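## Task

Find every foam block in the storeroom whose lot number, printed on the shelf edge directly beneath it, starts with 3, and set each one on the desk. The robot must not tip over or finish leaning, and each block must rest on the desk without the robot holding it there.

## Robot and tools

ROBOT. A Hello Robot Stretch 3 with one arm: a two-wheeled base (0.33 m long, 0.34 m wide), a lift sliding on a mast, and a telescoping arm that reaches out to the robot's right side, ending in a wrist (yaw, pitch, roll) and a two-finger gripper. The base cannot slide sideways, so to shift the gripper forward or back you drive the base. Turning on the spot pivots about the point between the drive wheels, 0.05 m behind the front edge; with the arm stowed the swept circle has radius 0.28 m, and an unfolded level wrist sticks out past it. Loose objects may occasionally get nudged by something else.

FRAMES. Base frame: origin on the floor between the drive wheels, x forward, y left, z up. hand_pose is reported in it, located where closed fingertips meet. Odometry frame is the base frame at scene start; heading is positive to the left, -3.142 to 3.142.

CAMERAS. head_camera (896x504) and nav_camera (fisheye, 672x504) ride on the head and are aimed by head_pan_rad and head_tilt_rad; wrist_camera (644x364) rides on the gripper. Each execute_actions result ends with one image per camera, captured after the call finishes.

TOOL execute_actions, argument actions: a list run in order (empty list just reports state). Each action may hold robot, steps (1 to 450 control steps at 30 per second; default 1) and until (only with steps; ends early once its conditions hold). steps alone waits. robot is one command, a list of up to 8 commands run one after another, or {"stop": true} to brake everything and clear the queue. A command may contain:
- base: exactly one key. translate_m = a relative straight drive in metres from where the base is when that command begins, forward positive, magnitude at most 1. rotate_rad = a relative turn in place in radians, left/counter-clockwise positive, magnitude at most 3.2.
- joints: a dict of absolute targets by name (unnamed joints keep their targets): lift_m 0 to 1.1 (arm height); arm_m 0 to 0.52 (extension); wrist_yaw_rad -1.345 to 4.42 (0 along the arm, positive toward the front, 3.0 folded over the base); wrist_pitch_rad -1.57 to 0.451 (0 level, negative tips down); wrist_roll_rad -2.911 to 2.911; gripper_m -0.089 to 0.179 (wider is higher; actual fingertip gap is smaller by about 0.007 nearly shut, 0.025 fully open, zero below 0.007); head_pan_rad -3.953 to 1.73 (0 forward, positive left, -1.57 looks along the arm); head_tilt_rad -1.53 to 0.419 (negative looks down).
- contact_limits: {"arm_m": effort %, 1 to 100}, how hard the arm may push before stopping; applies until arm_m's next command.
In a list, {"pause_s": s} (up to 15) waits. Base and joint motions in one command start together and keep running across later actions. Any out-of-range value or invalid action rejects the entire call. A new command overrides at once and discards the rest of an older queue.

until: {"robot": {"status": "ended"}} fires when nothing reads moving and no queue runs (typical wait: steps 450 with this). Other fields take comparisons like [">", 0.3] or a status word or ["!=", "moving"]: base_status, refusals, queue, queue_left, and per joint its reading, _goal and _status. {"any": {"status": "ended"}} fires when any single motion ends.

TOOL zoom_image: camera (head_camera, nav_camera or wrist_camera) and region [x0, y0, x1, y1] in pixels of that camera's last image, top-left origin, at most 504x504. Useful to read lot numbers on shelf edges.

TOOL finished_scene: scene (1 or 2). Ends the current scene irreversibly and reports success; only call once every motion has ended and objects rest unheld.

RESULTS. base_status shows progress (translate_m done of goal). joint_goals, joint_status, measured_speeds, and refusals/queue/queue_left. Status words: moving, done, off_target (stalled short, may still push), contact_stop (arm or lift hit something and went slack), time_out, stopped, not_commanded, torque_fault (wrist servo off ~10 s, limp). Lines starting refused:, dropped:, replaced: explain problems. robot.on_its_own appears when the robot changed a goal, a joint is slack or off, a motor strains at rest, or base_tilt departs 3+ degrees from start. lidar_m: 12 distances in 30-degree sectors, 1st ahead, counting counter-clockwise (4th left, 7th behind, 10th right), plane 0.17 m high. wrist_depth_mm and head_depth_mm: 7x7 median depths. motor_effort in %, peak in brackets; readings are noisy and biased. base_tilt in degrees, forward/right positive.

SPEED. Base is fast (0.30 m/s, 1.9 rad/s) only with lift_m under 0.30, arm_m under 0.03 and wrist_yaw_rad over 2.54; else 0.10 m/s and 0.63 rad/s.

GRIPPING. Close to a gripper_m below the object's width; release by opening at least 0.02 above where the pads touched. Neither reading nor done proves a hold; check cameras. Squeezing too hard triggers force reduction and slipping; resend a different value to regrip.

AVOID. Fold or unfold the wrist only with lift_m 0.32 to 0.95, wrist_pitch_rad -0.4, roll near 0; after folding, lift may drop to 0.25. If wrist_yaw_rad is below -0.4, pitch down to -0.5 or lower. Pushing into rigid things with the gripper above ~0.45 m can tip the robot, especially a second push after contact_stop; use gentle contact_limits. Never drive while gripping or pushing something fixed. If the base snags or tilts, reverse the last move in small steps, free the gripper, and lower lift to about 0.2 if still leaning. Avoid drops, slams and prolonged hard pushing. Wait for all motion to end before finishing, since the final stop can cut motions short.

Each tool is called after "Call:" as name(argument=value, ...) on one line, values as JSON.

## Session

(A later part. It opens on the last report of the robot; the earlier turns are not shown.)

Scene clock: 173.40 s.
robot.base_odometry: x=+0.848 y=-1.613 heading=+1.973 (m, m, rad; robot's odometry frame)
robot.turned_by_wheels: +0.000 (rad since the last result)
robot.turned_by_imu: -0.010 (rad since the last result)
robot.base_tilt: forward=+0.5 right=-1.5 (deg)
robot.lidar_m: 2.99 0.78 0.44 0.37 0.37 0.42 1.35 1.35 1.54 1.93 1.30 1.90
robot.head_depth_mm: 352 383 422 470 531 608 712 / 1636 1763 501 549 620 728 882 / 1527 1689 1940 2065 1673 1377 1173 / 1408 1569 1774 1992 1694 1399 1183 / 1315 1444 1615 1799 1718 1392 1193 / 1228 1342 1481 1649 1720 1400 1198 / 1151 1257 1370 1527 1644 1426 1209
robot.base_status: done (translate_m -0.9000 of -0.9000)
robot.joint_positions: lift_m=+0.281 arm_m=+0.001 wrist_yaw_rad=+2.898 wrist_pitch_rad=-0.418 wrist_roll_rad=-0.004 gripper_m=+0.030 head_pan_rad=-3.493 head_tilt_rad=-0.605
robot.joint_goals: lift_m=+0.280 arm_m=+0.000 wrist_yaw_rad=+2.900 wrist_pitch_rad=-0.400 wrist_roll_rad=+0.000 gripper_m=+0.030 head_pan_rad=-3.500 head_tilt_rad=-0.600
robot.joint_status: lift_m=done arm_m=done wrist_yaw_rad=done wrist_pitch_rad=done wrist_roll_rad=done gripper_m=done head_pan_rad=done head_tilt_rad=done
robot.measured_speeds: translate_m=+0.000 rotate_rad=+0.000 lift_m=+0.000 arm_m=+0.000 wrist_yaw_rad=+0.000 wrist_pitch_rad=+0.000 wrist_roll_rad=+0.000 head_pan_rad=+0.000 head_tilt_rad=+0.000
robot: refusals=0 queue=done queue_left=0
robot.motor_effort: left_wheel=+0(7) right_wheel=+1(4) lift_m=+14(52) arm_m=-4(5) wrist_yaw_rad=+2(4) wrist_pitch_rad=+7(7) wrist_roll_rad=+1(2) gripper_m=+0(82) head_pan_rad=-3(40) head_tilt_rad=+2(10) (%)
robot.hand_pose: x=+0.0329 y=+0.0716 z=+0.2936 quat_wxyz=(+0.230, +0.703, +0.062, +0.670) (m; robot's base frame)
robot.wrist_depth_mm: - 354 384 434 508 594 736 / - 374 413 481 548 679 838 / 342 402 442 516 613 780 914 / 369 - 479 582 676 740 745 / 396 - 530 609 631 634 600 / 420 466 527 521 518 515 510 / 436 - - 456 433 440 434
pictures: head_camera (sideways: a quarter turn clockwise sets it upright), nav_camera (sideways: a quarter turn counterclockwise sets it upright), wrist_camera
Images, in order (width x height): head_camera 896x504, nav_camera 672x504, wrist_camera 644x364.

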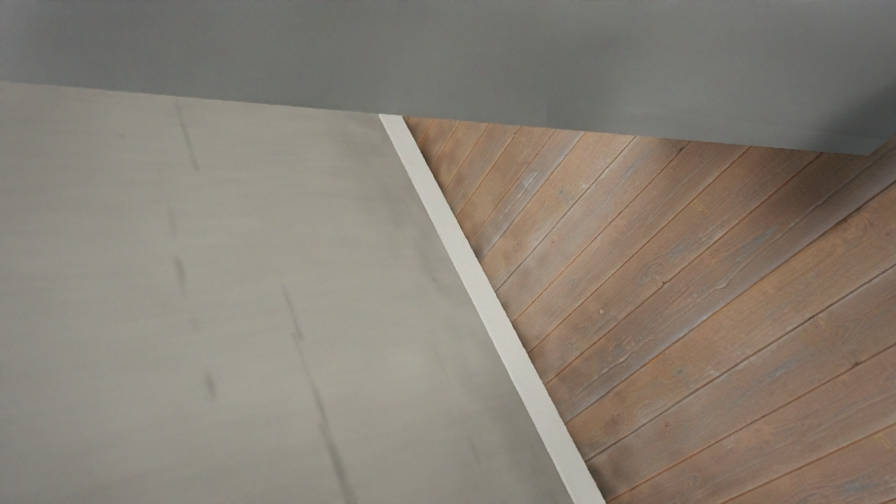

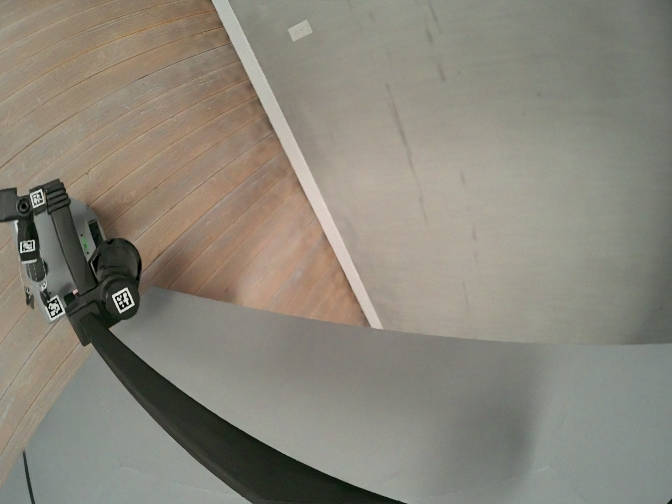

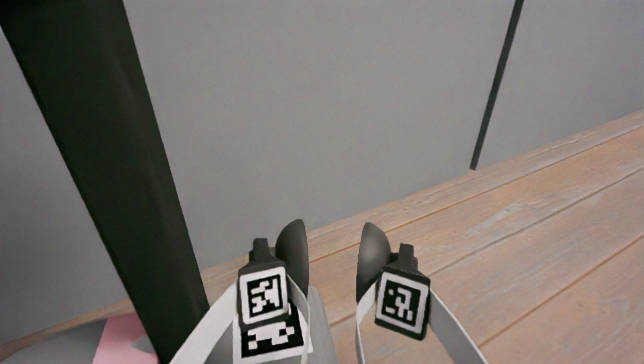

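Call:
execute_actions(actions=[{"robot": [{"base": {"translate_m": -0.86}, "joints": {"head_pan_rad": -0.6, "head_tilt_rad": -0.5}}, {"base": {"rotate_rad": 1.66}}], "steps": 300, "until": {"robot": {"status": "ended"}}}])

Scene clock: 189.50 s.
robot.base_odometry: x=+1.185 y=-2.404 heading=-2.650 (m, m, rad; robot's odometry frame)
robot.turned_by_wheels: +1.660 (rad since the last result)
robot.turned_by_imu: +1.604 (rad since the last result)
robot.base_tilt: forward=+0.6 right=-1.5 (deg)
robot.lidar_m: 1.60 1.00 0.60 0.53 0.53 0.62 1.13 1.90 1.94 3.80 0.52 0.59
robot.head_depth_mm: 417 453 493 545 607 685 800 / 449 490 539 601 677 772 907 / 485 533 593 668 763 892 1074 / 529 586 658 751 873 1051 1205 / 579 657 1965 2226 1872 1511 1238 / 1632 1756 1898 2042 1905 1515 1257 / 1505 1581 1710 1849 1874 1528 1266
robot.base_status: done (rotate_rad +1.6599 of +1.6600)
robot.joint_positions: lift_m=+0.281 arm_m=+0.001 wrist_yaw_rad=+2.898 wrist_pitch_rad=-0.418 wrist_roll_rad=-0.004 gripper_m=+0.030 head_pan_rad=-0.607 head_tilt_rad=-0.507
robot.joint_goals: lift_m=+0.280 arm_m=+0.000 wrist_yaw_rad=+2.900 wrist_pitch_rad=-0.400 wrist_roll_rad=+0.000 gripper_m=+0.030 head_pan_rad=-0.600 head_tilt_rad=-0.500
robot.joint_status: lift_m=done arm_m=done wrist_yaw_rad=done wrist_pitch_rad=done wrist_roll_rad=done gripper_m=done head_pan_rad=done head_tilt_rad=done
robot.measured_speeds: translate_m=+0.000 rotate_rad=+0.000 lift_m=+0.000 arm_m=+0.000 wrist_yaw_rad=+0.000 wrist_pitch_rad=+0.000 wrist_roll_rad=+0.000 head_pan_rad=+0.000 head_tilt_rad=+0.000
robot: refusals=0 queue=done queue_left=0
robot.motor_effort: left_wheel=-1(7) right_wheel=+2(12) lift_m=+14(14) arm_m=-4(4) wrist_yaw_rad=+3(2) wrist_pitch_rad=+7(7) wrist_roll_rad=+1(1) gripper_m=+0(0) head_pan_rad=+3(41) head_tilt_rad=+3(12) (%)
robot.hand_pose: x=+0.0329 y=+0.0716 z=+0.2936 quat_wxyz=(+0.230, +0.703, +0.062, +0.670) (m; robot's base frame)
robot.wrist_depth_mm: - 478 517 583 669 755 879 / - 518 557 644 724 844 - / 487 565 621 694 796 900 934 / 521 - 654 713 757 743 751 / 548 - 604 598 635 596 621 / 510 504 529 513 523 519 518 / 449 - - 449 423 437 443
pictures: head_camera (sideways: a quarter turn clockwise sets it upright), nav_camera (sideways: a quarter turn counterclockwise sets it upright), wrist_camera
Images, in order (width x height): head_camera 896x504, nav_camera 672x504, wrist_camera 644x364.

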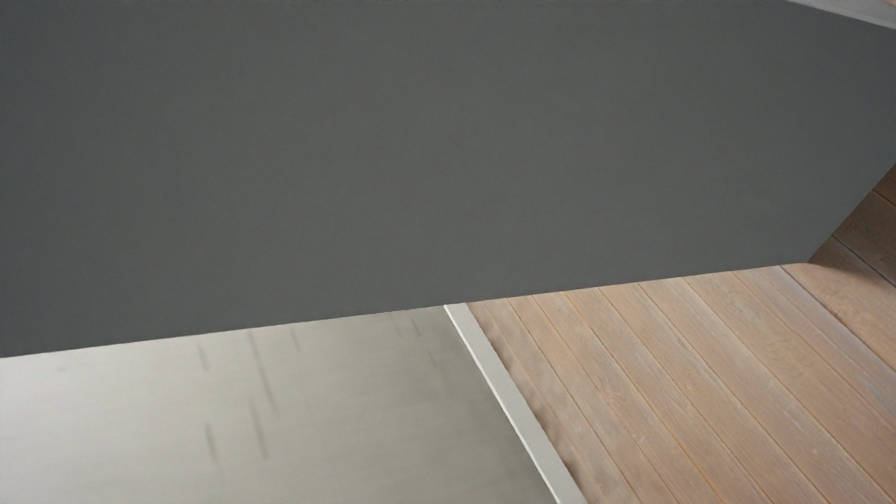

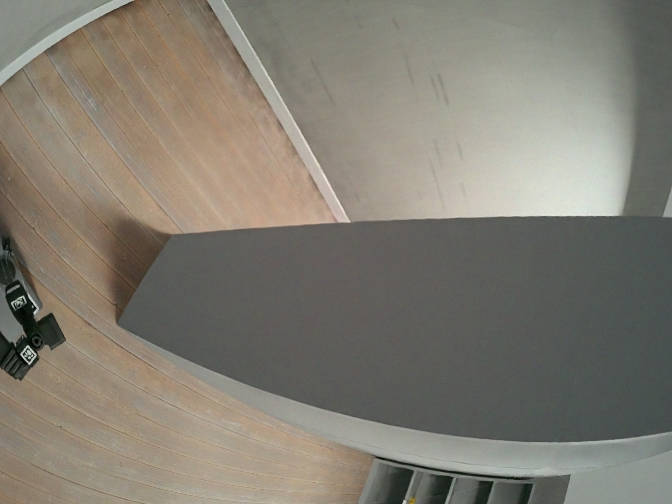

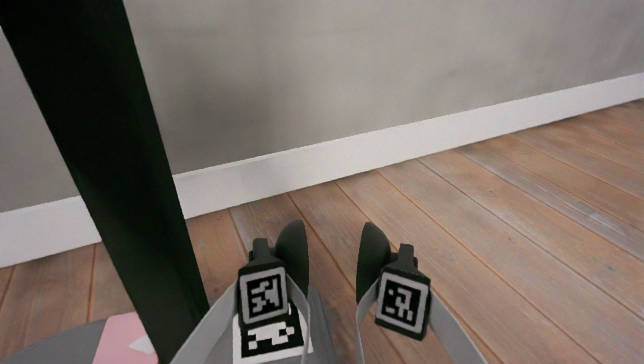

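Call:
execute_actions(actions=[{"robot": {"base": {"translate_m": 1.0}}, "steps": 300, "until": {"robot": {"translate_m": [">=", 0.5]}}}, {"robot": [{"base": {"translate_m": 0.725}}, {"base": {"rotate_rad": -1.378}}], "steps": 300, "until": {"robot": {"status": "ended"}}}])

Call:
zoom_image(camera="head_camera", region=[230, 0, 640, 200])

Scene clock: 203.17 s.
robot.base_odometry: x=+0.100 y=-2.985 heading=+2.255 (m, m, rad; robot's odometry frame)
robot.turned_by_wheels: -1.378 (rad since the last result)
robot.turned_by_imu: -1.329 (rad since the last result)
robot.base_tilt: forward=+0.5 right=-1.4 (deg)
robot.lidar_m: 1.63 0.58 0.42 0.40 0.42 0.57 0.80 0.83 1.13 0.91 0.65 1.26
robot.head_depth_mm: 1084 1155 838 1327 1064 1295 1166 / 1192 1285 908 1426 1114 1380 1212 / 1200 1290 1100 1440 1574 1432 1228 / 1102 1211 1310 1422 1646 1490 1239 / 1053 1156 1323 1666 1808 1518 1253 / 1838 1917 2094 2297 1894 1513 1264 / 1744 1904 2552 2615 1910 1526 1263
robot.base_status: done (rotate_rad -1.3779 of -1.3780)
robot.joint_positions: lift_m=+0.281 arm_m=+0.001 wrist_yaw_rad=+2.898 wrist_pitch_rad=-0.418 wrist_roll_rad=-0.004 gripper_m=+0.030 head_pan_rad=-0.607 head_tilt_rad=-0.506
robot.joint_goals: lift_m=+0.280 arm_m=+0.000 wrist_yaw_rad=+2.900 wrist_pitch_rad=-0.400 wrist_roll_rad=+0.000 gripper_m=+0.030 head_pan_rad=-0.600 head_tilt_rad=-0.500
robot.joint_status: lift_m=done arm_m=done wrist_yaw_rad=done wrist_pitch_rad=done wrist_roll_rad=done gripper_m=done head_pan_rad=done head_tilt_rad=done
robot.measured_speeds: translate_m=+0.000 rotate_rad=+0.000 lift_m=+0.000 arm_m=+0.000 wrist_yaw_rad=+0.000 wrist_pitch_rad=+0.000 wrist_roll_rad=+0.000 head_pan_rad=+0.000 head_tilt_rad=+0.000
robot: refusals=0 queue=done queue_left=0
robot.motor_effort: left_wheel=+1(7) right_wheel=+0(9) lift_m=+14(14) arm_m=-3(4) wrist_yaw_rad=+3(3) wrist_pitch_rad=+7(7) wrist_roll_rad=+1(1) gripper_m=+0(0) head_pan_rad=+3(3) head_tilt_rad=+3(3) (%)
robot.hand_pose: x=+0.0329 y=+0.0716 z=+0.2936 quat_wxyz=(+0.230, +0.703, +0.062, +0.670) (m; robot's base frame)
robot.wrist_depth_mm: - 387 398 422 451 479 519 / - 414 437 455 485 524 573 / 414 446 468 496 532 574 625 / 448 - 518 538 593 639 681 / 480 - 548 572 623 599 601 / 499 510 528 505 518 512 506 / 454 - - 443 429 435 442
pictures: head_camera (sideways: a quarter turn clockwise sets it upright), nav_camera (sideways: a quarter turn counterclockwise sets it upright), wrist_camera
Images, in order (width x height): head_camera 896x504, nav_camera 672x504, wrist_camera 644x364.

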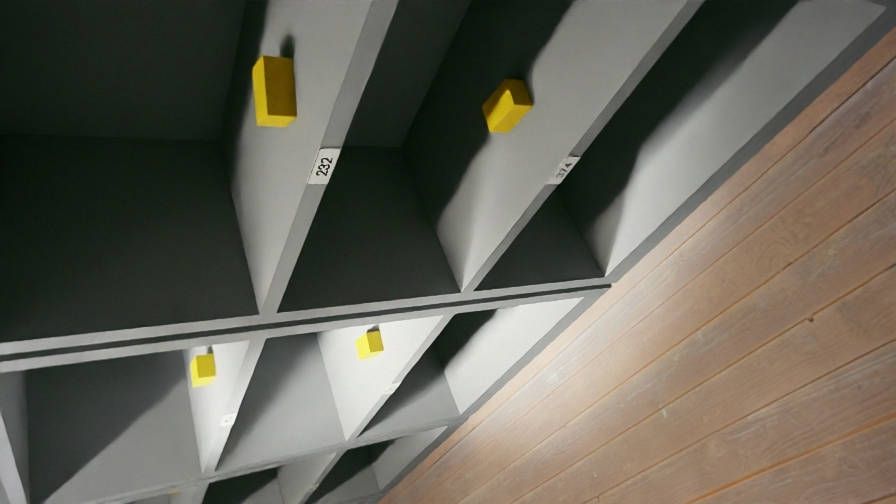

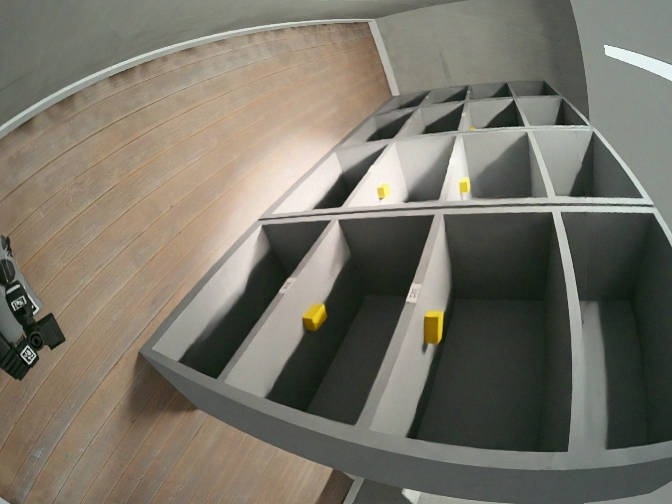

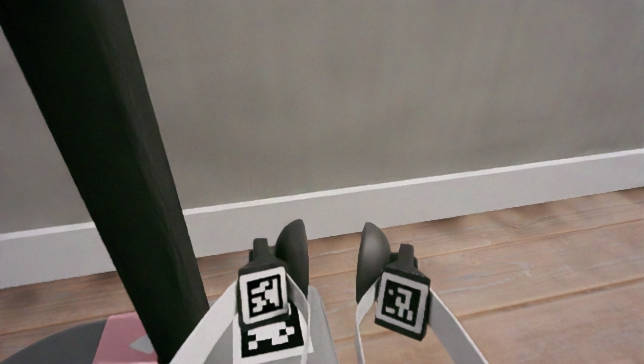

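Region (230, 0, 640, 200) of head_camera's 896x504 image, scaled by 1.229, with more detail than that image has; it fills the top 246 rows of this view, and the rest is white.

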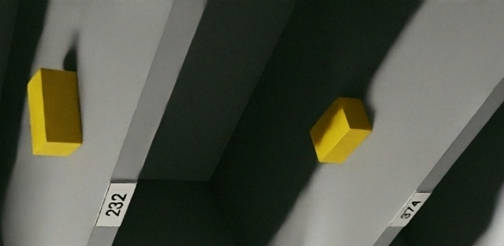

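Call:
zoom_image(camera="head_camera", region=[530, 140, 600, 200])

Region (530, 140, 600, 200) of head_camera's 896x504 image, scaled by 7.200, with more detail than that image has; it fills the top 432 rows of this view, and the rest is white.

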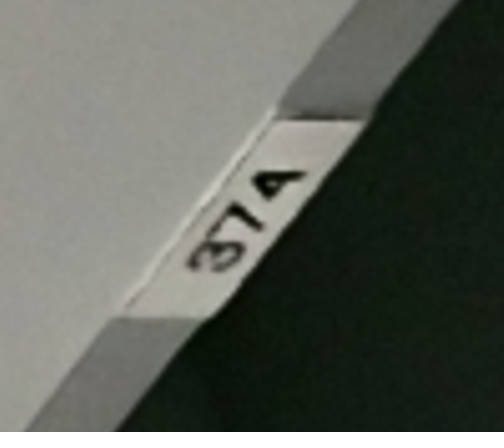

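Call:
execute_actions(actions=[{"robot": {"base": {"translate_m": 1.0}}, "steps": 300, "until": {"robot": {"translate_m": [">=", 0.75]}}}, {"robot": {"base": {"translate_m": 1.0}}, "steps": 300, "until": {"robot": {"translate_m": [">=", 0.25]}}}])

Call:
zoom_image(camera="head_camera", region=[500, 90, 650, 210])

Call:
zoom_image(camera="head_camera", region=[270, 80, 420, 200])

Call:
execute_actions(actions=[{"steps": 300, "until": {"robot": {"translate_m": [">=", 0.78]}}}, {"robot": {"base": {"translate_m": 1.0}}, "steps": 300, "until": {"robot": {"translate_m": [">=", 0.41]}}}])

Call:
zoom_image(camera="head_camera", region=[500, 90, 650, 210])

Call:
zoom_image(camera="head_camera", region=[270, 80, 420, 200])

Call:
execute_actions(actions=[{"steps": 300, "until": {"robot": {"status": "ended"}}}])

Scene clock: 223.60 s.
robot.base_odometry: x=-0.535 y=-2.207 heading=+2.255 (m, m, rad; robot's odometry frame)
robot.turned_by_wheels: +0.000 (rad since the last result)
robot.turned_by_imu: +0.007 (rad since the last result)
robot.base_tilt: forward=+0.0 right=-1.4 (deg)
robot.lidar_m: 1.61 0.58 0.43 0.41 0.43 0.58 1.59 0.95 1.04 0.61 0.63 1.21
robot.head_depth_mm: 1080 1142 839 1324 1074 1290 1159 / 1169 1271 910 1422 1090 1385 1213 / 1124 1222 1102 1437 1560 1426 1230 / 1039 1141 1233 1371 1583 1501 1244 / 1010 1132 1870 1756 1840 1510 1250 / 1774 1854 2058 2287 1925 1510 1259 / 1693 1856 2789 2603 1944 1532 1261
robot.base_status: moving (translate_m +0.2542 of +1.0000)
robot.joint_positions: lift_m=+0.281 arm_m=+0.001 wrist_yaw_rad=+2.898 wrist_pitch_rad=-0.418 wrist_roll_rad=-0.004 gripper_m=+0.030 head_pan_rad=-0.607 head_tilt_rad=-0.506
robot.joint_goals: lift_m=+0.280 arm_m=+0.000 wrist_yaw_rad=+2.900 wrist_pitch_rad=-0.400 wrist_roll_rad=+0.000 gripper_m=+0.030 head_pan_rad=-0.600 head_tilt_rad=-0.500
robot.joint_status: lift_m=done arm_m=done wrist_yaw_rad=done wrist_pitch_rad=done wrist_roll_rad=done gripper_m=done head_pan_rad=done head_tilt_rad=done
robot.measured_speeds: translate_m=+0.293 rotate_rad=+0.000 lift_m=+0.000 arm_m=+0.000 wrist_yaw_rad=+0.000 wrist_pitch_rad=+0.000 wrist_roll_rad=+0.000 head_pan_rad=+0.000 head_tilt_rad=+0.000
robot: refusals=0 queue=running queue_left=0
robot.motor_effort: left_wheel=+2(7) right_wheel=+2(5) lift_m=+15(14) arm_m=-3(4) wrist_yaw_rad=+2(2) wrist_pitch_rad=+7(7) wrist_roll_rad=+1(1) gripper_m=+0(1) head_pan_rad=+3(3) head_tilt_rad=+3(3) (%)
robot.hand_pose: x=+0.0329 y=+0.0716 z=+0.2936 quat_wxyz=(+0.230, +0.703, +0.062, +0.670) (m; robot's base frame)
robot.wrist_depth_mm: - 388 405 427 455 485 517 / - 417 440 464 503 533 557 / 421 460 470 512 548 591 634 / 459 - 517 558 590 637 675 / 491 - 565 589 615 620 608 / 515 497 525 502 531 516 504 / 456 - - 445 429 440 446
pictures: head_camera (sideways: a quarter turn clockwise sets it upright), nav_camera (sideways: a quarter turn counterclockwise sets it upright), wrist_camera
Images, in order (width x height): head_camera 896x504, nav_camera 672x504, wrist_camera 644x364.

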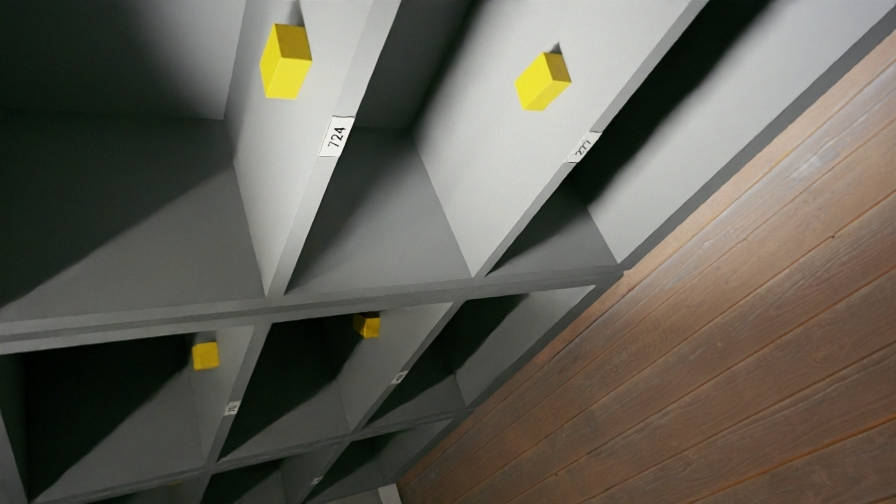

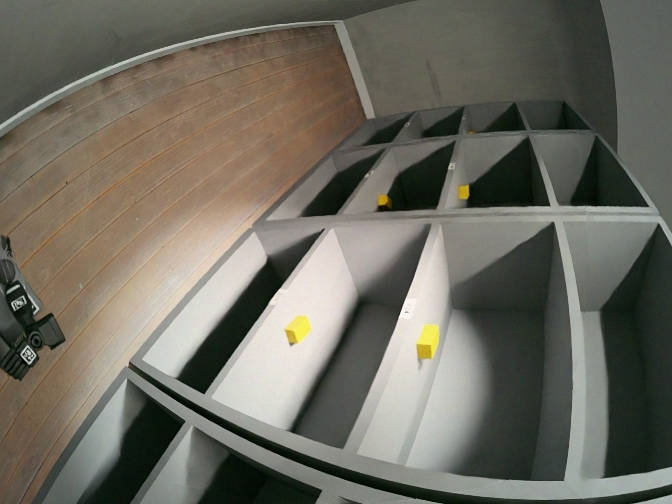

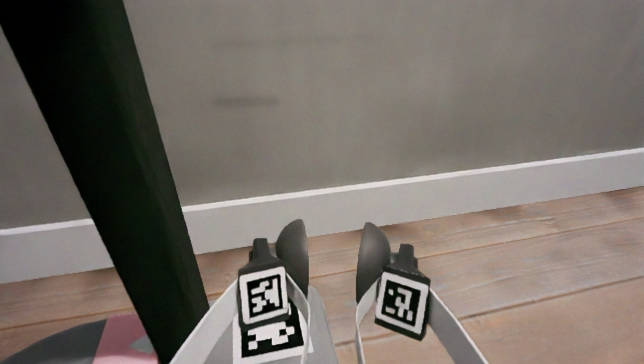

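Region (500, 90, 650, 210) of head_camera's 896x504 image, scaled by 3.360, with more detail than that image has; it fills the top 403 rows of this view, and the rest is white.

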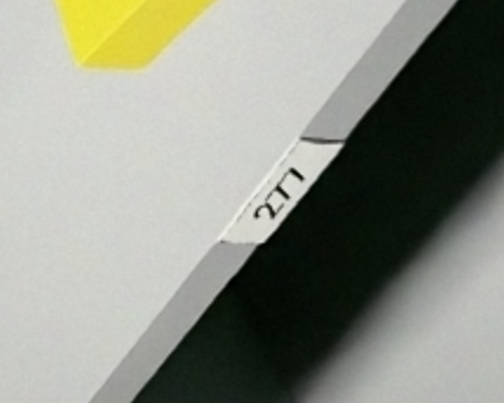

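Region (270, 80, 420, 200) of head_camera's 896x504 image, scaled by 3.360, with more detail than that image has; it fills the top 403 rows of this view, and the rest is white.

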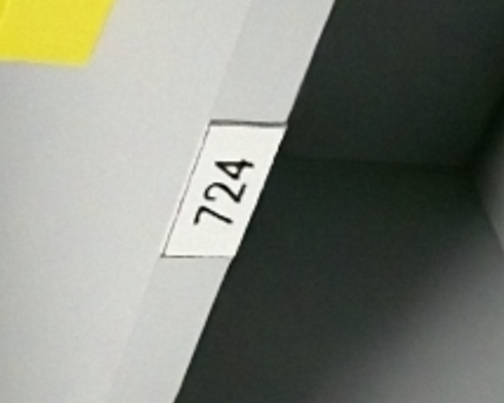

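Scene clock: 226.80 s.
robot.base_odometry: x=-1.129 y=-1.480 heading=+2.255 (m, m, rad; robot's odometry frame)
robot.turned_by_wheels: +0.000 (rad since the last result)
robot.turned_by_imu: +0.006 (rad since the last result)
robot.base_tilt: forward=+0.1 right=-1.0 (deg)
robot.lidar_m: 1.58 0.58 0.43 0.41 0.43 0.59 1.63 0.95 1.04 0.61 0.63 1.21
robot.head_depth_mm: 1081 1162 838 1334 1067 1298 1158 / 1179 1265 916 1432 1109 1379 1200 / 1122 1221 1111 1440 1573 1430 1230 / 1036 1140 1243 1393 1600 1491 1235 / 1019 1179 1864 1766 1838 1509 1242 / 1789 1876 2045 2232 1897 1518 1263 / 1676 1820 2022 2203 1922 1531 1262
robot.base_status: moving (translate_m +0.4107 of +1.0000)
robot.joint_positions: lift_m=+0.281 arm_m=+0.001 wrist_yaw_rad=+2.898 wrist_pitch_rad=-0.418 wrist_roll_rad=-0.004 gripper_m=+0.030 head_pan_rad=-0.607 head_tilt_rad=-0.506
robot.joint_goals: lift_m=+0.280 arm_m=+0.000 wrist_yaw_rad=+2.900 wrist_pitch_rad=-0.400 wrist_roll_rad=+0.000 gripper_m=+0.030 head_pan_rad=-0.600 head_tilt_rad=-0.500
robot.joint_status: lift_m=done arm_m=done wrist_yaw_rad=done wrist_pitch_rad=done wrist_roll_rad=done gripper_m=done head_pan_rad=done head_tilt_rad=done
robot.measured_speeds: translate_m=+0.293 rotate_rad=+0.000 lift_m=+0.000 arm_m=+0.000 wrist_yaw_rad=+0.000 wrist_pitch_rad=+0.000 wrist_roll_rad=+0.000 head_pan_rad=+0.000 head_tilt_rad=+0.000
robot: refusals=0 queue=running queue_left=0
robot.motor_effort: left_wheel=+1(1) right_wheel=+4(3) lift_m=+14(14) arm_m=-3(3) wrist_yaw_rad=+3(3) wrist_pitch_rad=+7(7) wrist_roll_rad=+1(1) gripper_m=+0(1) head_pan_rad=+2(3) head_tilt_rad=+2(2) (%)
robot.hand_pose: x=+0.0329 y=+0.0716 z=+0.2936 quat_wxyz=(+0.230, +0.703, +0.062, +0.670) (m; robot's base frame)
robot.wrist_depth_mm: - 388 406 431 451 478 516 / - 425 439 461 495 527 568 / 425 459 474 505 548 584 621 / 463 - 516 554 589 637 684 / 488 - 562 594 600 598 609 / 511 509 525 516 523 509 501 / 444 - - 442 428 441 438
pictures: head_camera (sideways: a quarter turn clockwise sets it upright), nav_camera (sideways: a quarter turn counterclockwise sets it upright), wrist_camera
Images, in order (width x height): head_camera 896x504, nav_camera 672x504, wrist_camera 644x364.

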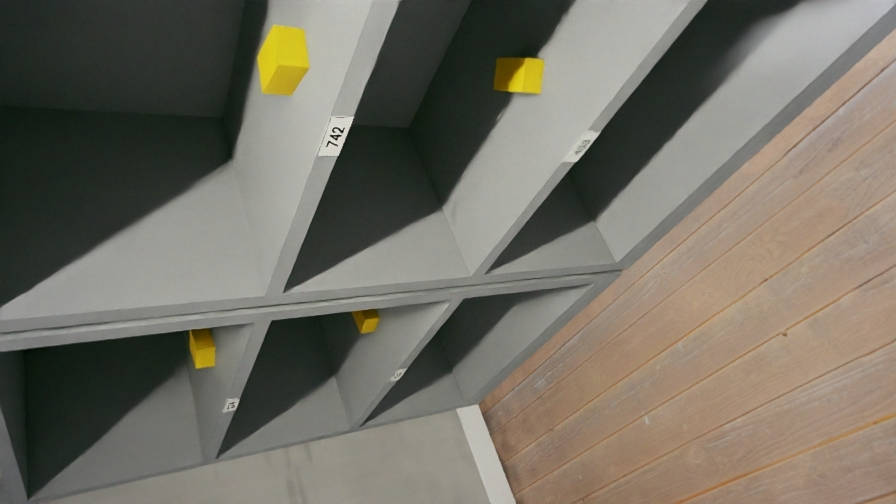

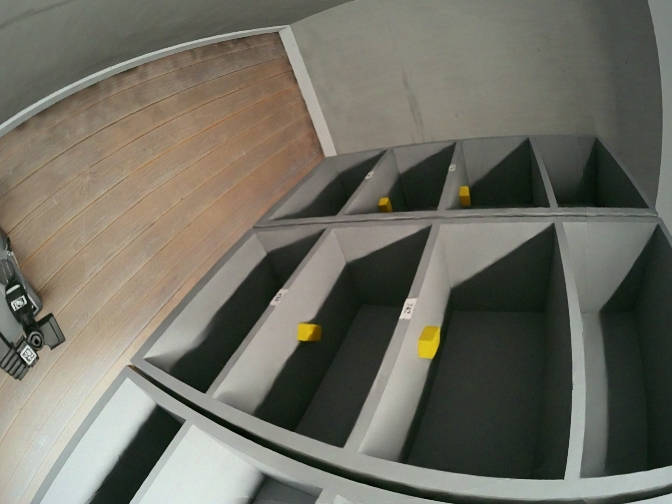

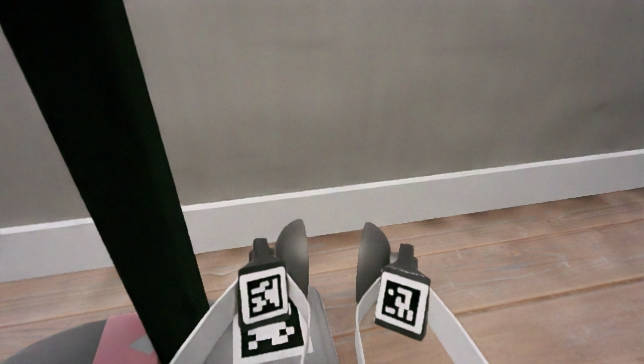

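Region (500, 90, 650, 210) of head_camera's 896x504 image, scaled by 3.360, with more detail than that image has; it fills the top 403 rows of this view, and the rest is white.

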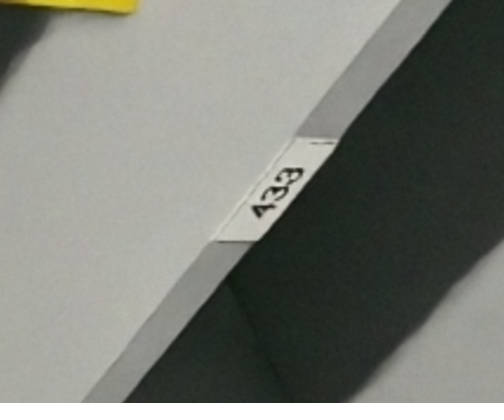

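Region (270, 80, 420, 200) of head_camera's 896x504 image, scaled by 3.360, with more detail than that image has; it fills the top 403 rows of this view, and the rest is white.

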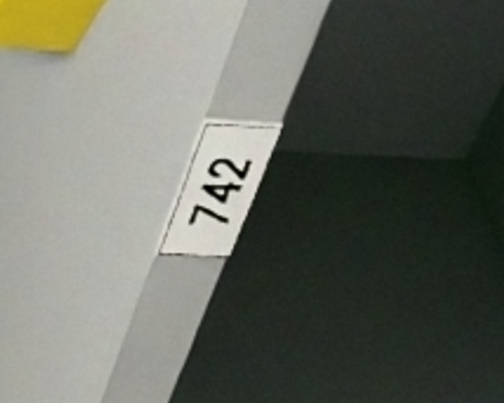

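Scene clock: 229.97 s.
robot.base_odometry: x=-1.501 y=-1.023 heading=+2.255 (m, m, rad; robot's odometry frame)
robot.turned_by_wheels: +0.000 (rad since the last result)
robot.turned_by_imu: +0.004 (rad since the last result)
robot.base_tilt: forward=+0.4 right=-1.5 (deg)
robot.lidar_m: 1.46 0.58 0.42 0.41 0.42 0.59 1.64 1.46 0.72 1.06 0.77 1.50
robot.head_depth_mm: 614 663 722 818 949 1133 1165 / 1201 1302 913 1310 1029 1164 1200 / 1361 1442 1105 1428 1582 1434 1235 / 1409 1500 1682 1543 1752 1493 1247 / 1321 1397 1577 1719 1843 1495 1248 / 1255 1369 1505 1659 1786 1528 1261 / 1217 1308 1415 1550 1705 1533 1260
robot.base_status: done (translate_m +1.0000 of +1.0000)
robot.joint_positions: lift_m=+0.281 arm_m=+0.001 wrist_yaw_rad=+2.898 wrist_pitch_rad=-0.418 wrist_roll_rad=-0.004 gripper_m=+0.030 head_pan_rad=-0.607 head_tilt_rad=-0.506
robot.joint_goals: lift_m=+0.280 arm_m=+0.000 wrist_yaw_rad=+2.900 wrist_pitch_rad=-0.400 wrist_roll_rad=+0.000 gripper_m=+0.030 head_pan_rad=-0.600 head_tilt_rad=-0.500
robot.joint_status: lift_m=done arm_m=done wrist_yaw_rad=done wrist_pitch_rad=done wrist_roll_rad=done gripper_m=done head_pan_rad=done head_tilt_rad=done
robot.measured_speeds: translate_m=+0.000 rotate_rad=+0.000 lift_m=+0.000 arm_m=+0.000 wrist_yaw_rad=+0.000 wrist_pitch_rad=+0.000 wrist_roll_rad=+0.000 head_pan_rad=+0.000 head_tilt_rad=+0.000
robot: refusals=0 queue=done queue_left=0
robot.motor_effort: left_wheel=-1(5) right_wheel=+2(1) lift_m=+14(14) arm_m=-3(3) wrist_yaw_rad=+2(2) wrist_pitch_rad=+7(7) wrist_roll_rad=+1(1) gripper_m=+0(0) head_pan_rad=+3(3) head_tilt_rad=+3(3) (%)
robot.hand_pose: x=+0.0329 y=+0.0716 z=+0.2936 quat_wxyz=(+0.230, +0.703, +0.062, +0.670) (m; robot's base frame)
robot.wrist_depth_mm: - 386 404 424 445 479 511 / - 424 436 466 488 515 554 / 424 452 481 511 535 583 622 / 457 - 511 553 591 634 664 / 485 - 551 580 609 602 610 / 516 500 526 503 512 510 502 / 458 - - 441 429 444 446
pictures: head_camera (sideways: a quarter turn clockwise sets it upright), nav_camera (sideways: a quarter turn counterclockwise sets it upright), wrist_camera
Images, in order (width x height): head_camera 896x504, nav_camera 672x504, wrist_camera 644x364.

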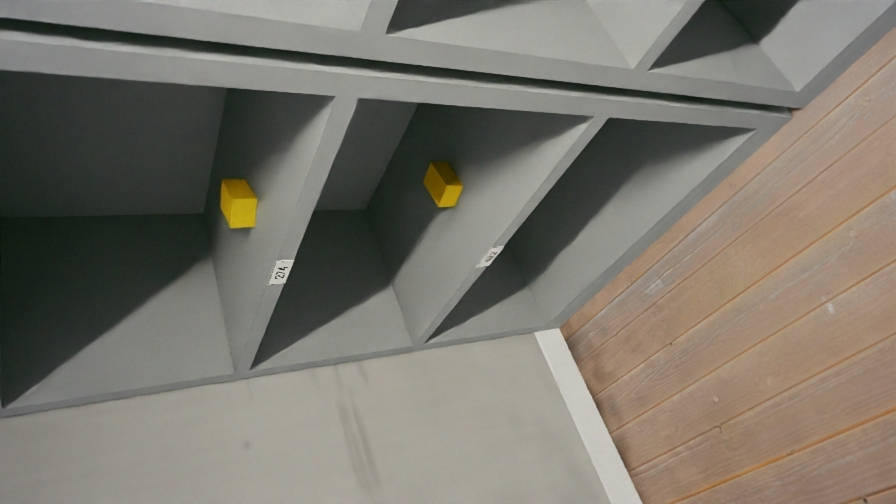

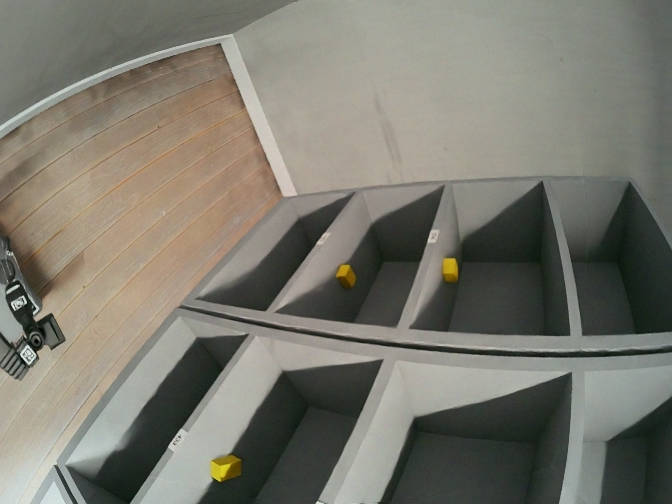

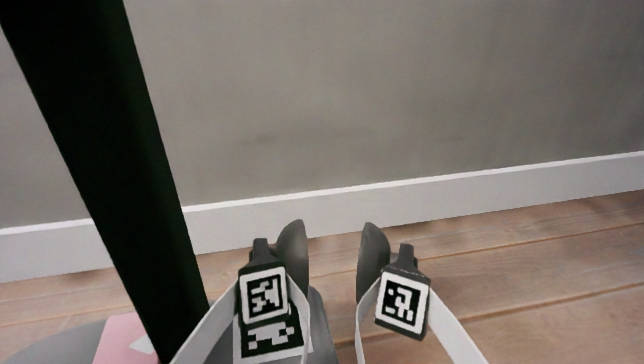

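Call:
execute_actions(actions=[])

Scene clock: 250.27 s.
robot.base_odometry: x=-1.501 y=-1.023 heading=+2.255 (m, m, rad; robot's odometry frame)
robot.turned_by_wheels: +0.000 (rad since the last result)
robot.turned_by_imu: +0.000 (rad since the last result)
robot.base_tilt: forward=+0.4 right=-1.6 (deg)
robot.lidar_m: 1.46 0.58 0.42 0.41 0.42 0.59 1.65 1.45 0.72 1.06 0.76 1.51
robot.head_depth_mm: 616 662 719 820 946 1130 1168 / 1214 1297 907 1301 1028 1159 1197 / 1360 1437 1105 1426 1581 1439 1232 / 1407 1503 1673 1532 1753 1500 1240 / 1320 1412 1579 1714 1842 1501 1250 / 1247 1371 1515 1664 1787 1507 1264 / 1219 1306 1419 1538 1695 1533 1255
robot.base_status: done (translate_m +1.0000 of +1.0000)
robot.joint_positions: lift_m=+0.281 arm_m=+0.001 wrist_yaw_rad=+2.898 wrist_pitch_rad=-0.418 wrist_roll_rad=-0.004 gripper_m=+0.030 head_pan_rad=-0.607 head_tilt_rad=-0.506
robot.joint_goals: lift_m=+0.280 arm_m=+0.000 wrist_yaw_rad=+2.900 wrist_pitch_rad=-0.400 wrist_roll_rad=+0.000 gripper_m=+0.030 head_pan_rad=-0.600 head_tilt_rad=-0.500
robot.joint_status: lift_m=done arm_m=done wrist_yaw_rad=done wrist_pitch_rad=done wrist_roll_rad=done gripper_m=done head_pan_rad=done head_tilt_rad=done
robot.measured_speeds: translate_m=+0.000 rotate_rad=+0.000 lift_m=+0.000 arm_m=+0.000 wrist_yaw_rad=+0.000 wrist_pitch_rad=+0.000 wrist_roll_rad=+0.000 head_pan_rad=+0.000 head_tilt_rad=+0.000
robot: refusals=0 queue=done queue_left=0
robot.motor_effort: left_wheel=-1(1) right_wheel=+1(2) lift_m=+14(14) arm_m=-4(4) wrist_yaw_rad=+2(2) wrist_pitch_rad=+7(7) wrist_roll_rad=+1(1) gripper_m=+0(0) head_pan_rad=+3(3) head_tilt_rad=+3(2) (%)
robot.hand_pose: x=+0.0329 y=+0.0716 z=+0.2936 quat_wxyz=(+0.230, +0.703, +0.062, +0.670) (m; robot's base frame)
robot.wrist_depth_mm: - 395 407 420 456 482 508 / - 410 435 463 490 521 555 / 419 450 470 501 545 572 636 / 462 - 523 537 588 642 681 / 493 - 556 593 599 607 612 / 509 506 532 506 508 514 512 / 454 - - 452 431 437 443
pictures: head_camera (sideways: a quarter turn clockwise sets it upright), nav_camera (sideways: a quarter turn counterclockwise sets it upright), wrist_camera
Images, in order (width x height): head_camera 896x504, nav_camera 672x504, wrist_camera 644x364.

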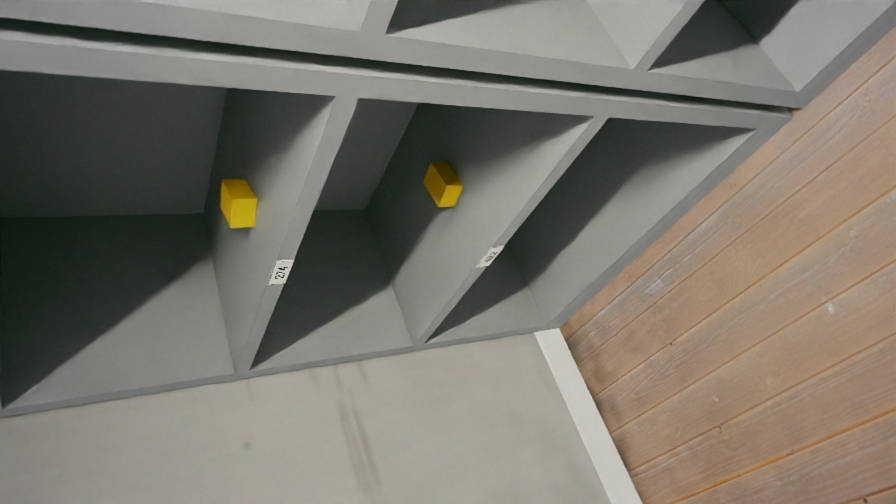

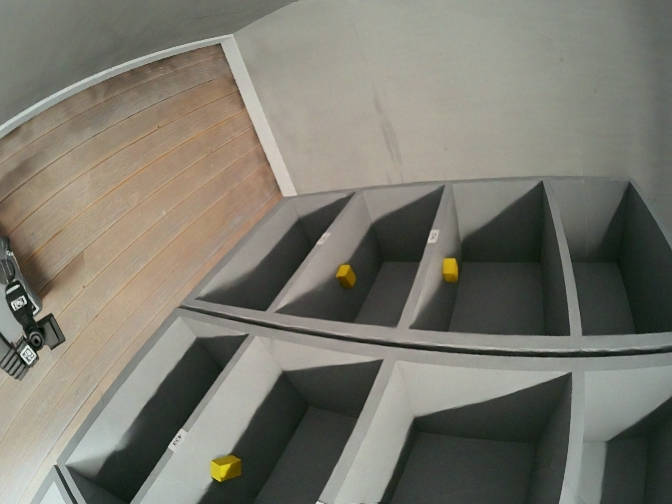

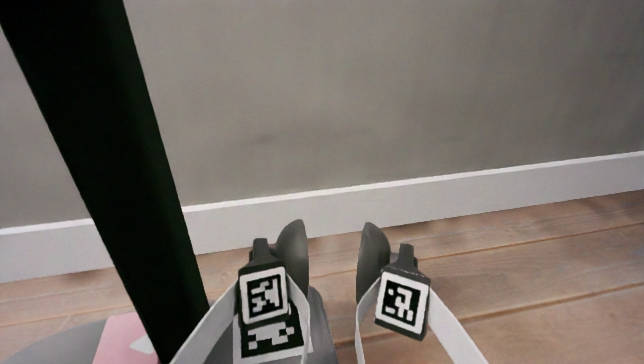

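Call:
zoom_image(camera="head_camera", region=[255, 245, 310, 300])

Call:
zoom_image(camera="head_camera", region=[465, 235, 520, 280])

Region (255, 245, 310, 300) of head_camera's 896x504 image, scaled by 9.164, with more detail than that image has.

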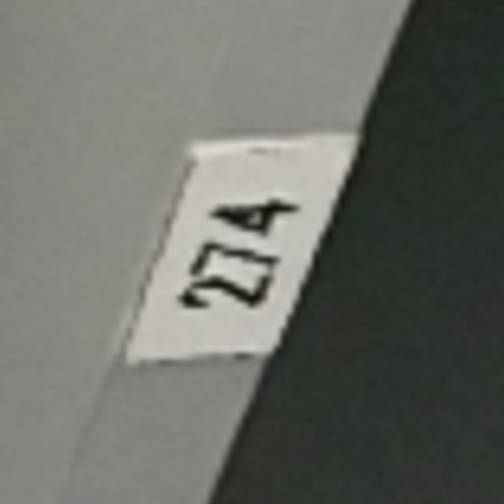

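Region (465, 235, 520, 280) of head_camera's 896x504 image, scaled by 9.164, with more detail than that image has; it fills the top 412 rows of this view, and the rest is white.

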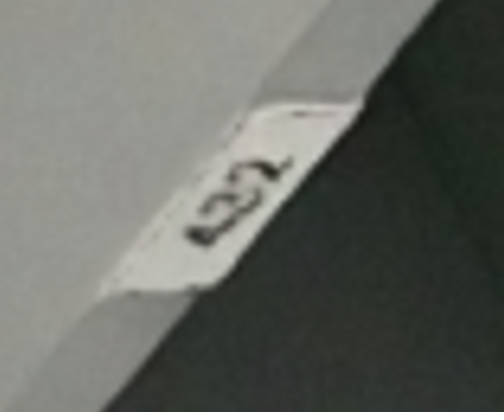

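Call:
zoom_image(camera="head_camera", region=[478, 244, 504, 270])

Region (478, 244, 504, 270) of head_camera's 896x504 image, scaled by 19.385, with more detail than that image has.

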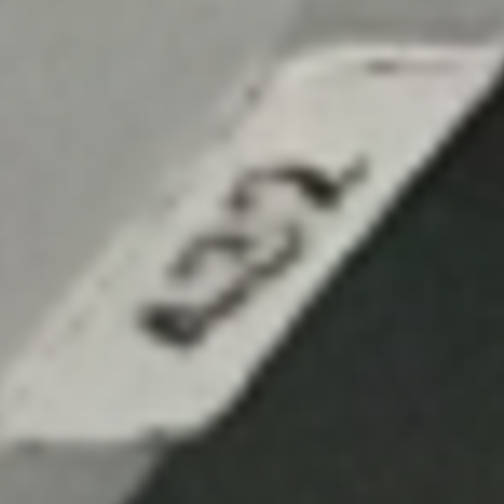

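Call:
execute_actions(actions=[{"robot":{"base":{"translate_m":0.35},"joints":{"head_pan_rad":-0.8,"head_tilt_rad":-0.7}},"steps":450,"until":{"robot":{"status":"ended"}}}])

Scene clock: 266.63 s.
robot.base_odometry: x=-1.722 y=-0.752 heading=+2.255 (m, m, rad; robot's odometry frame)
robot.turned_by_wheels: +0.000 (rad since the last result)
robot.turned_by_imu: +0.003 (rad since the last result)
robot.base_tilt: forward=+0.5 right=-1.5 (deg)
robot.lidar_m: 1.11 0.57 0.42 0.41 0.42 0.58 1.65 0.95 1.04 0.62 0.64 1.15
robot.head_depth_mm: 976 770 1217 1100 945 1138 1121 / 1039 785 1323 1108 1379 1267 1136 / 1128 849 1396 1154 1465 1321 1136 / 1183 929 1449 1250 1525 1322 1139 / 1120 1023 1368 1603 1578 1338 1152 / 1034 1136 1299 1491 1579 1347 1156 / 987 1104 1213 1351 1494 1353 1173
robot.base_status: done (translate_m +0.3500 of +0.3500)
robot.joint_positions: lift_m=+0.281 arm_m=+0.001 wrist_yaw_rad=+2.898 wrist_pitch_rad=-0.418 wrist_roll_rad=-0.004 gripper_m=+0.030 head_pan_rad=-0.793 head_tilt_rad=-0.692
robot.joint_goals: lift_m=+0.280 arm_m=+0.000 wrist_yaw_rad=+2.900 wrist_pitch_rad=-0.400 wrist_roll_rad=+0.000 gripper_m=+0.030 head_pan_rad=-0.800 head_tilt_rad=-0.700
robot.joint_status: lift_m=done arm_m=done wrist_yaw_rad=done wrist_pitch_rad=done wrist_roll_rad=done gripper_m=done head_pan_rad=done head_tilt_rad=done
robot.measured_speeds: translate_m=+0.000 rotate_rad=+0.000 lift_m=+0.000 arm_m=+0.000 wrist_yaw_rad=+0.000 wrist_pitch_rad=+0.000 wrist_roll_rad=+0.000 head_pan_rad=+0.000 head_tilt_rad=+0.000
robot: refusals=0 queue=done queue_left=0
robot.motor_effort: left_wheel=-1(5) right_wheel=+2(7) lift_m=+14(14) arm_m=-3(3) wrist_yaw_rad=+2(2) wrist_pitch_rad=+7(7) wrist_roll_rad=+1(1) gripper_m=+0(0) head_pan_rad=-3(17) head_tilt_rad=-3(17) (%)
robot.hand_pose: x=+0.0329 y=+0.0716 z=+0.2936 quat_wxyz=(+0.230, +0.703, +0.062, +0.670) (m; robot's base frame)
robot.wrist_depth_mm: - 387 402 421 442 475 505 / - 417 431 456 490 516 555 / 423 457 472 508 525 572 610 / 459 - 520 552 596 623 675 / 495 - 543 588 606 603 609 / 509 508 535 513 511 506 501 / 451 - - 457 425 440 444
pictures: head_camera (sideways: a quarter turn clockwise sets it upright), nav_camera (sideways: a quarter turn counterclockwise sets it upright), wrist_camera
Images, in order (width x height): head_camera 896x504, nav_camera 672x504, wrist_camera 644x364.

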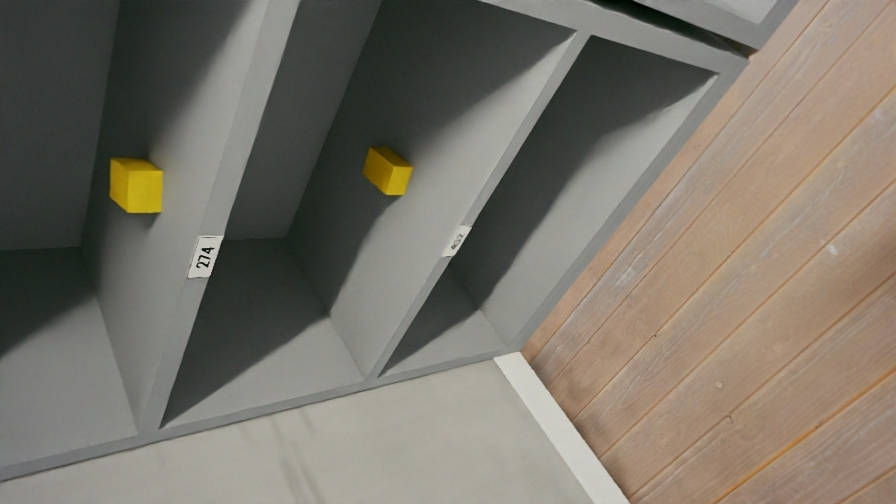

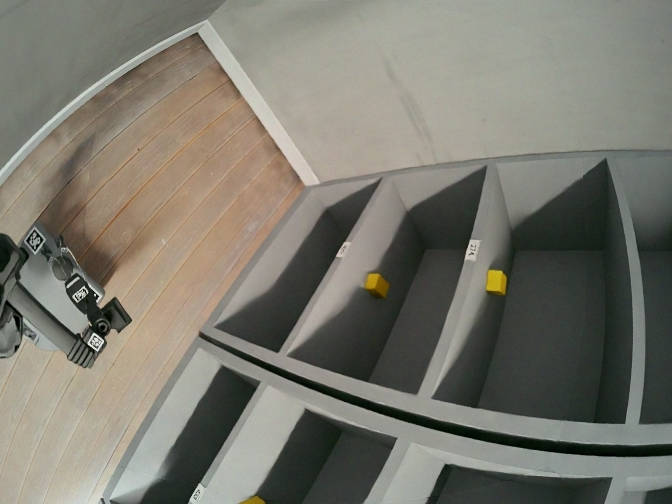

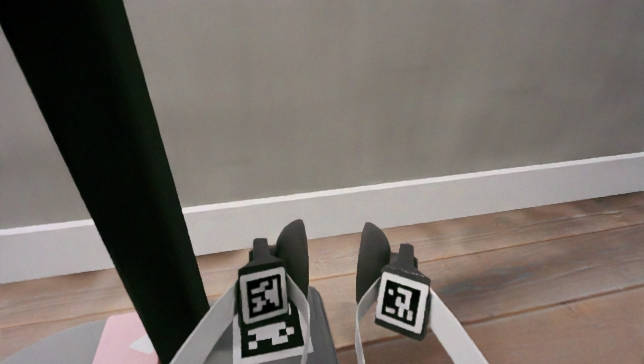

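Call:
zoom_image(camera="head_camera", region=[435, 220, 480, 262])

Region (435, 220, 480, 262) of head_camera's 896x504 image, scaled by 11.200, with more detail than that image has; it fills the top 470 rows of this view, and the rest is white.

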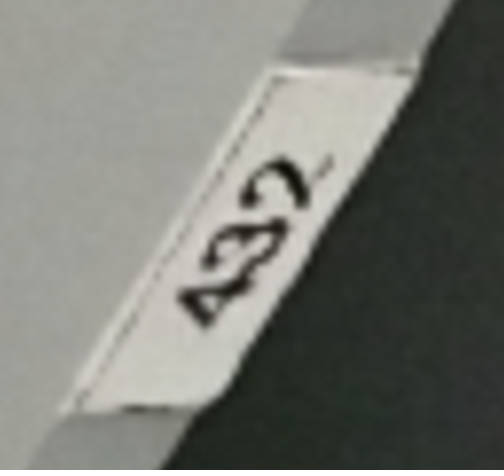

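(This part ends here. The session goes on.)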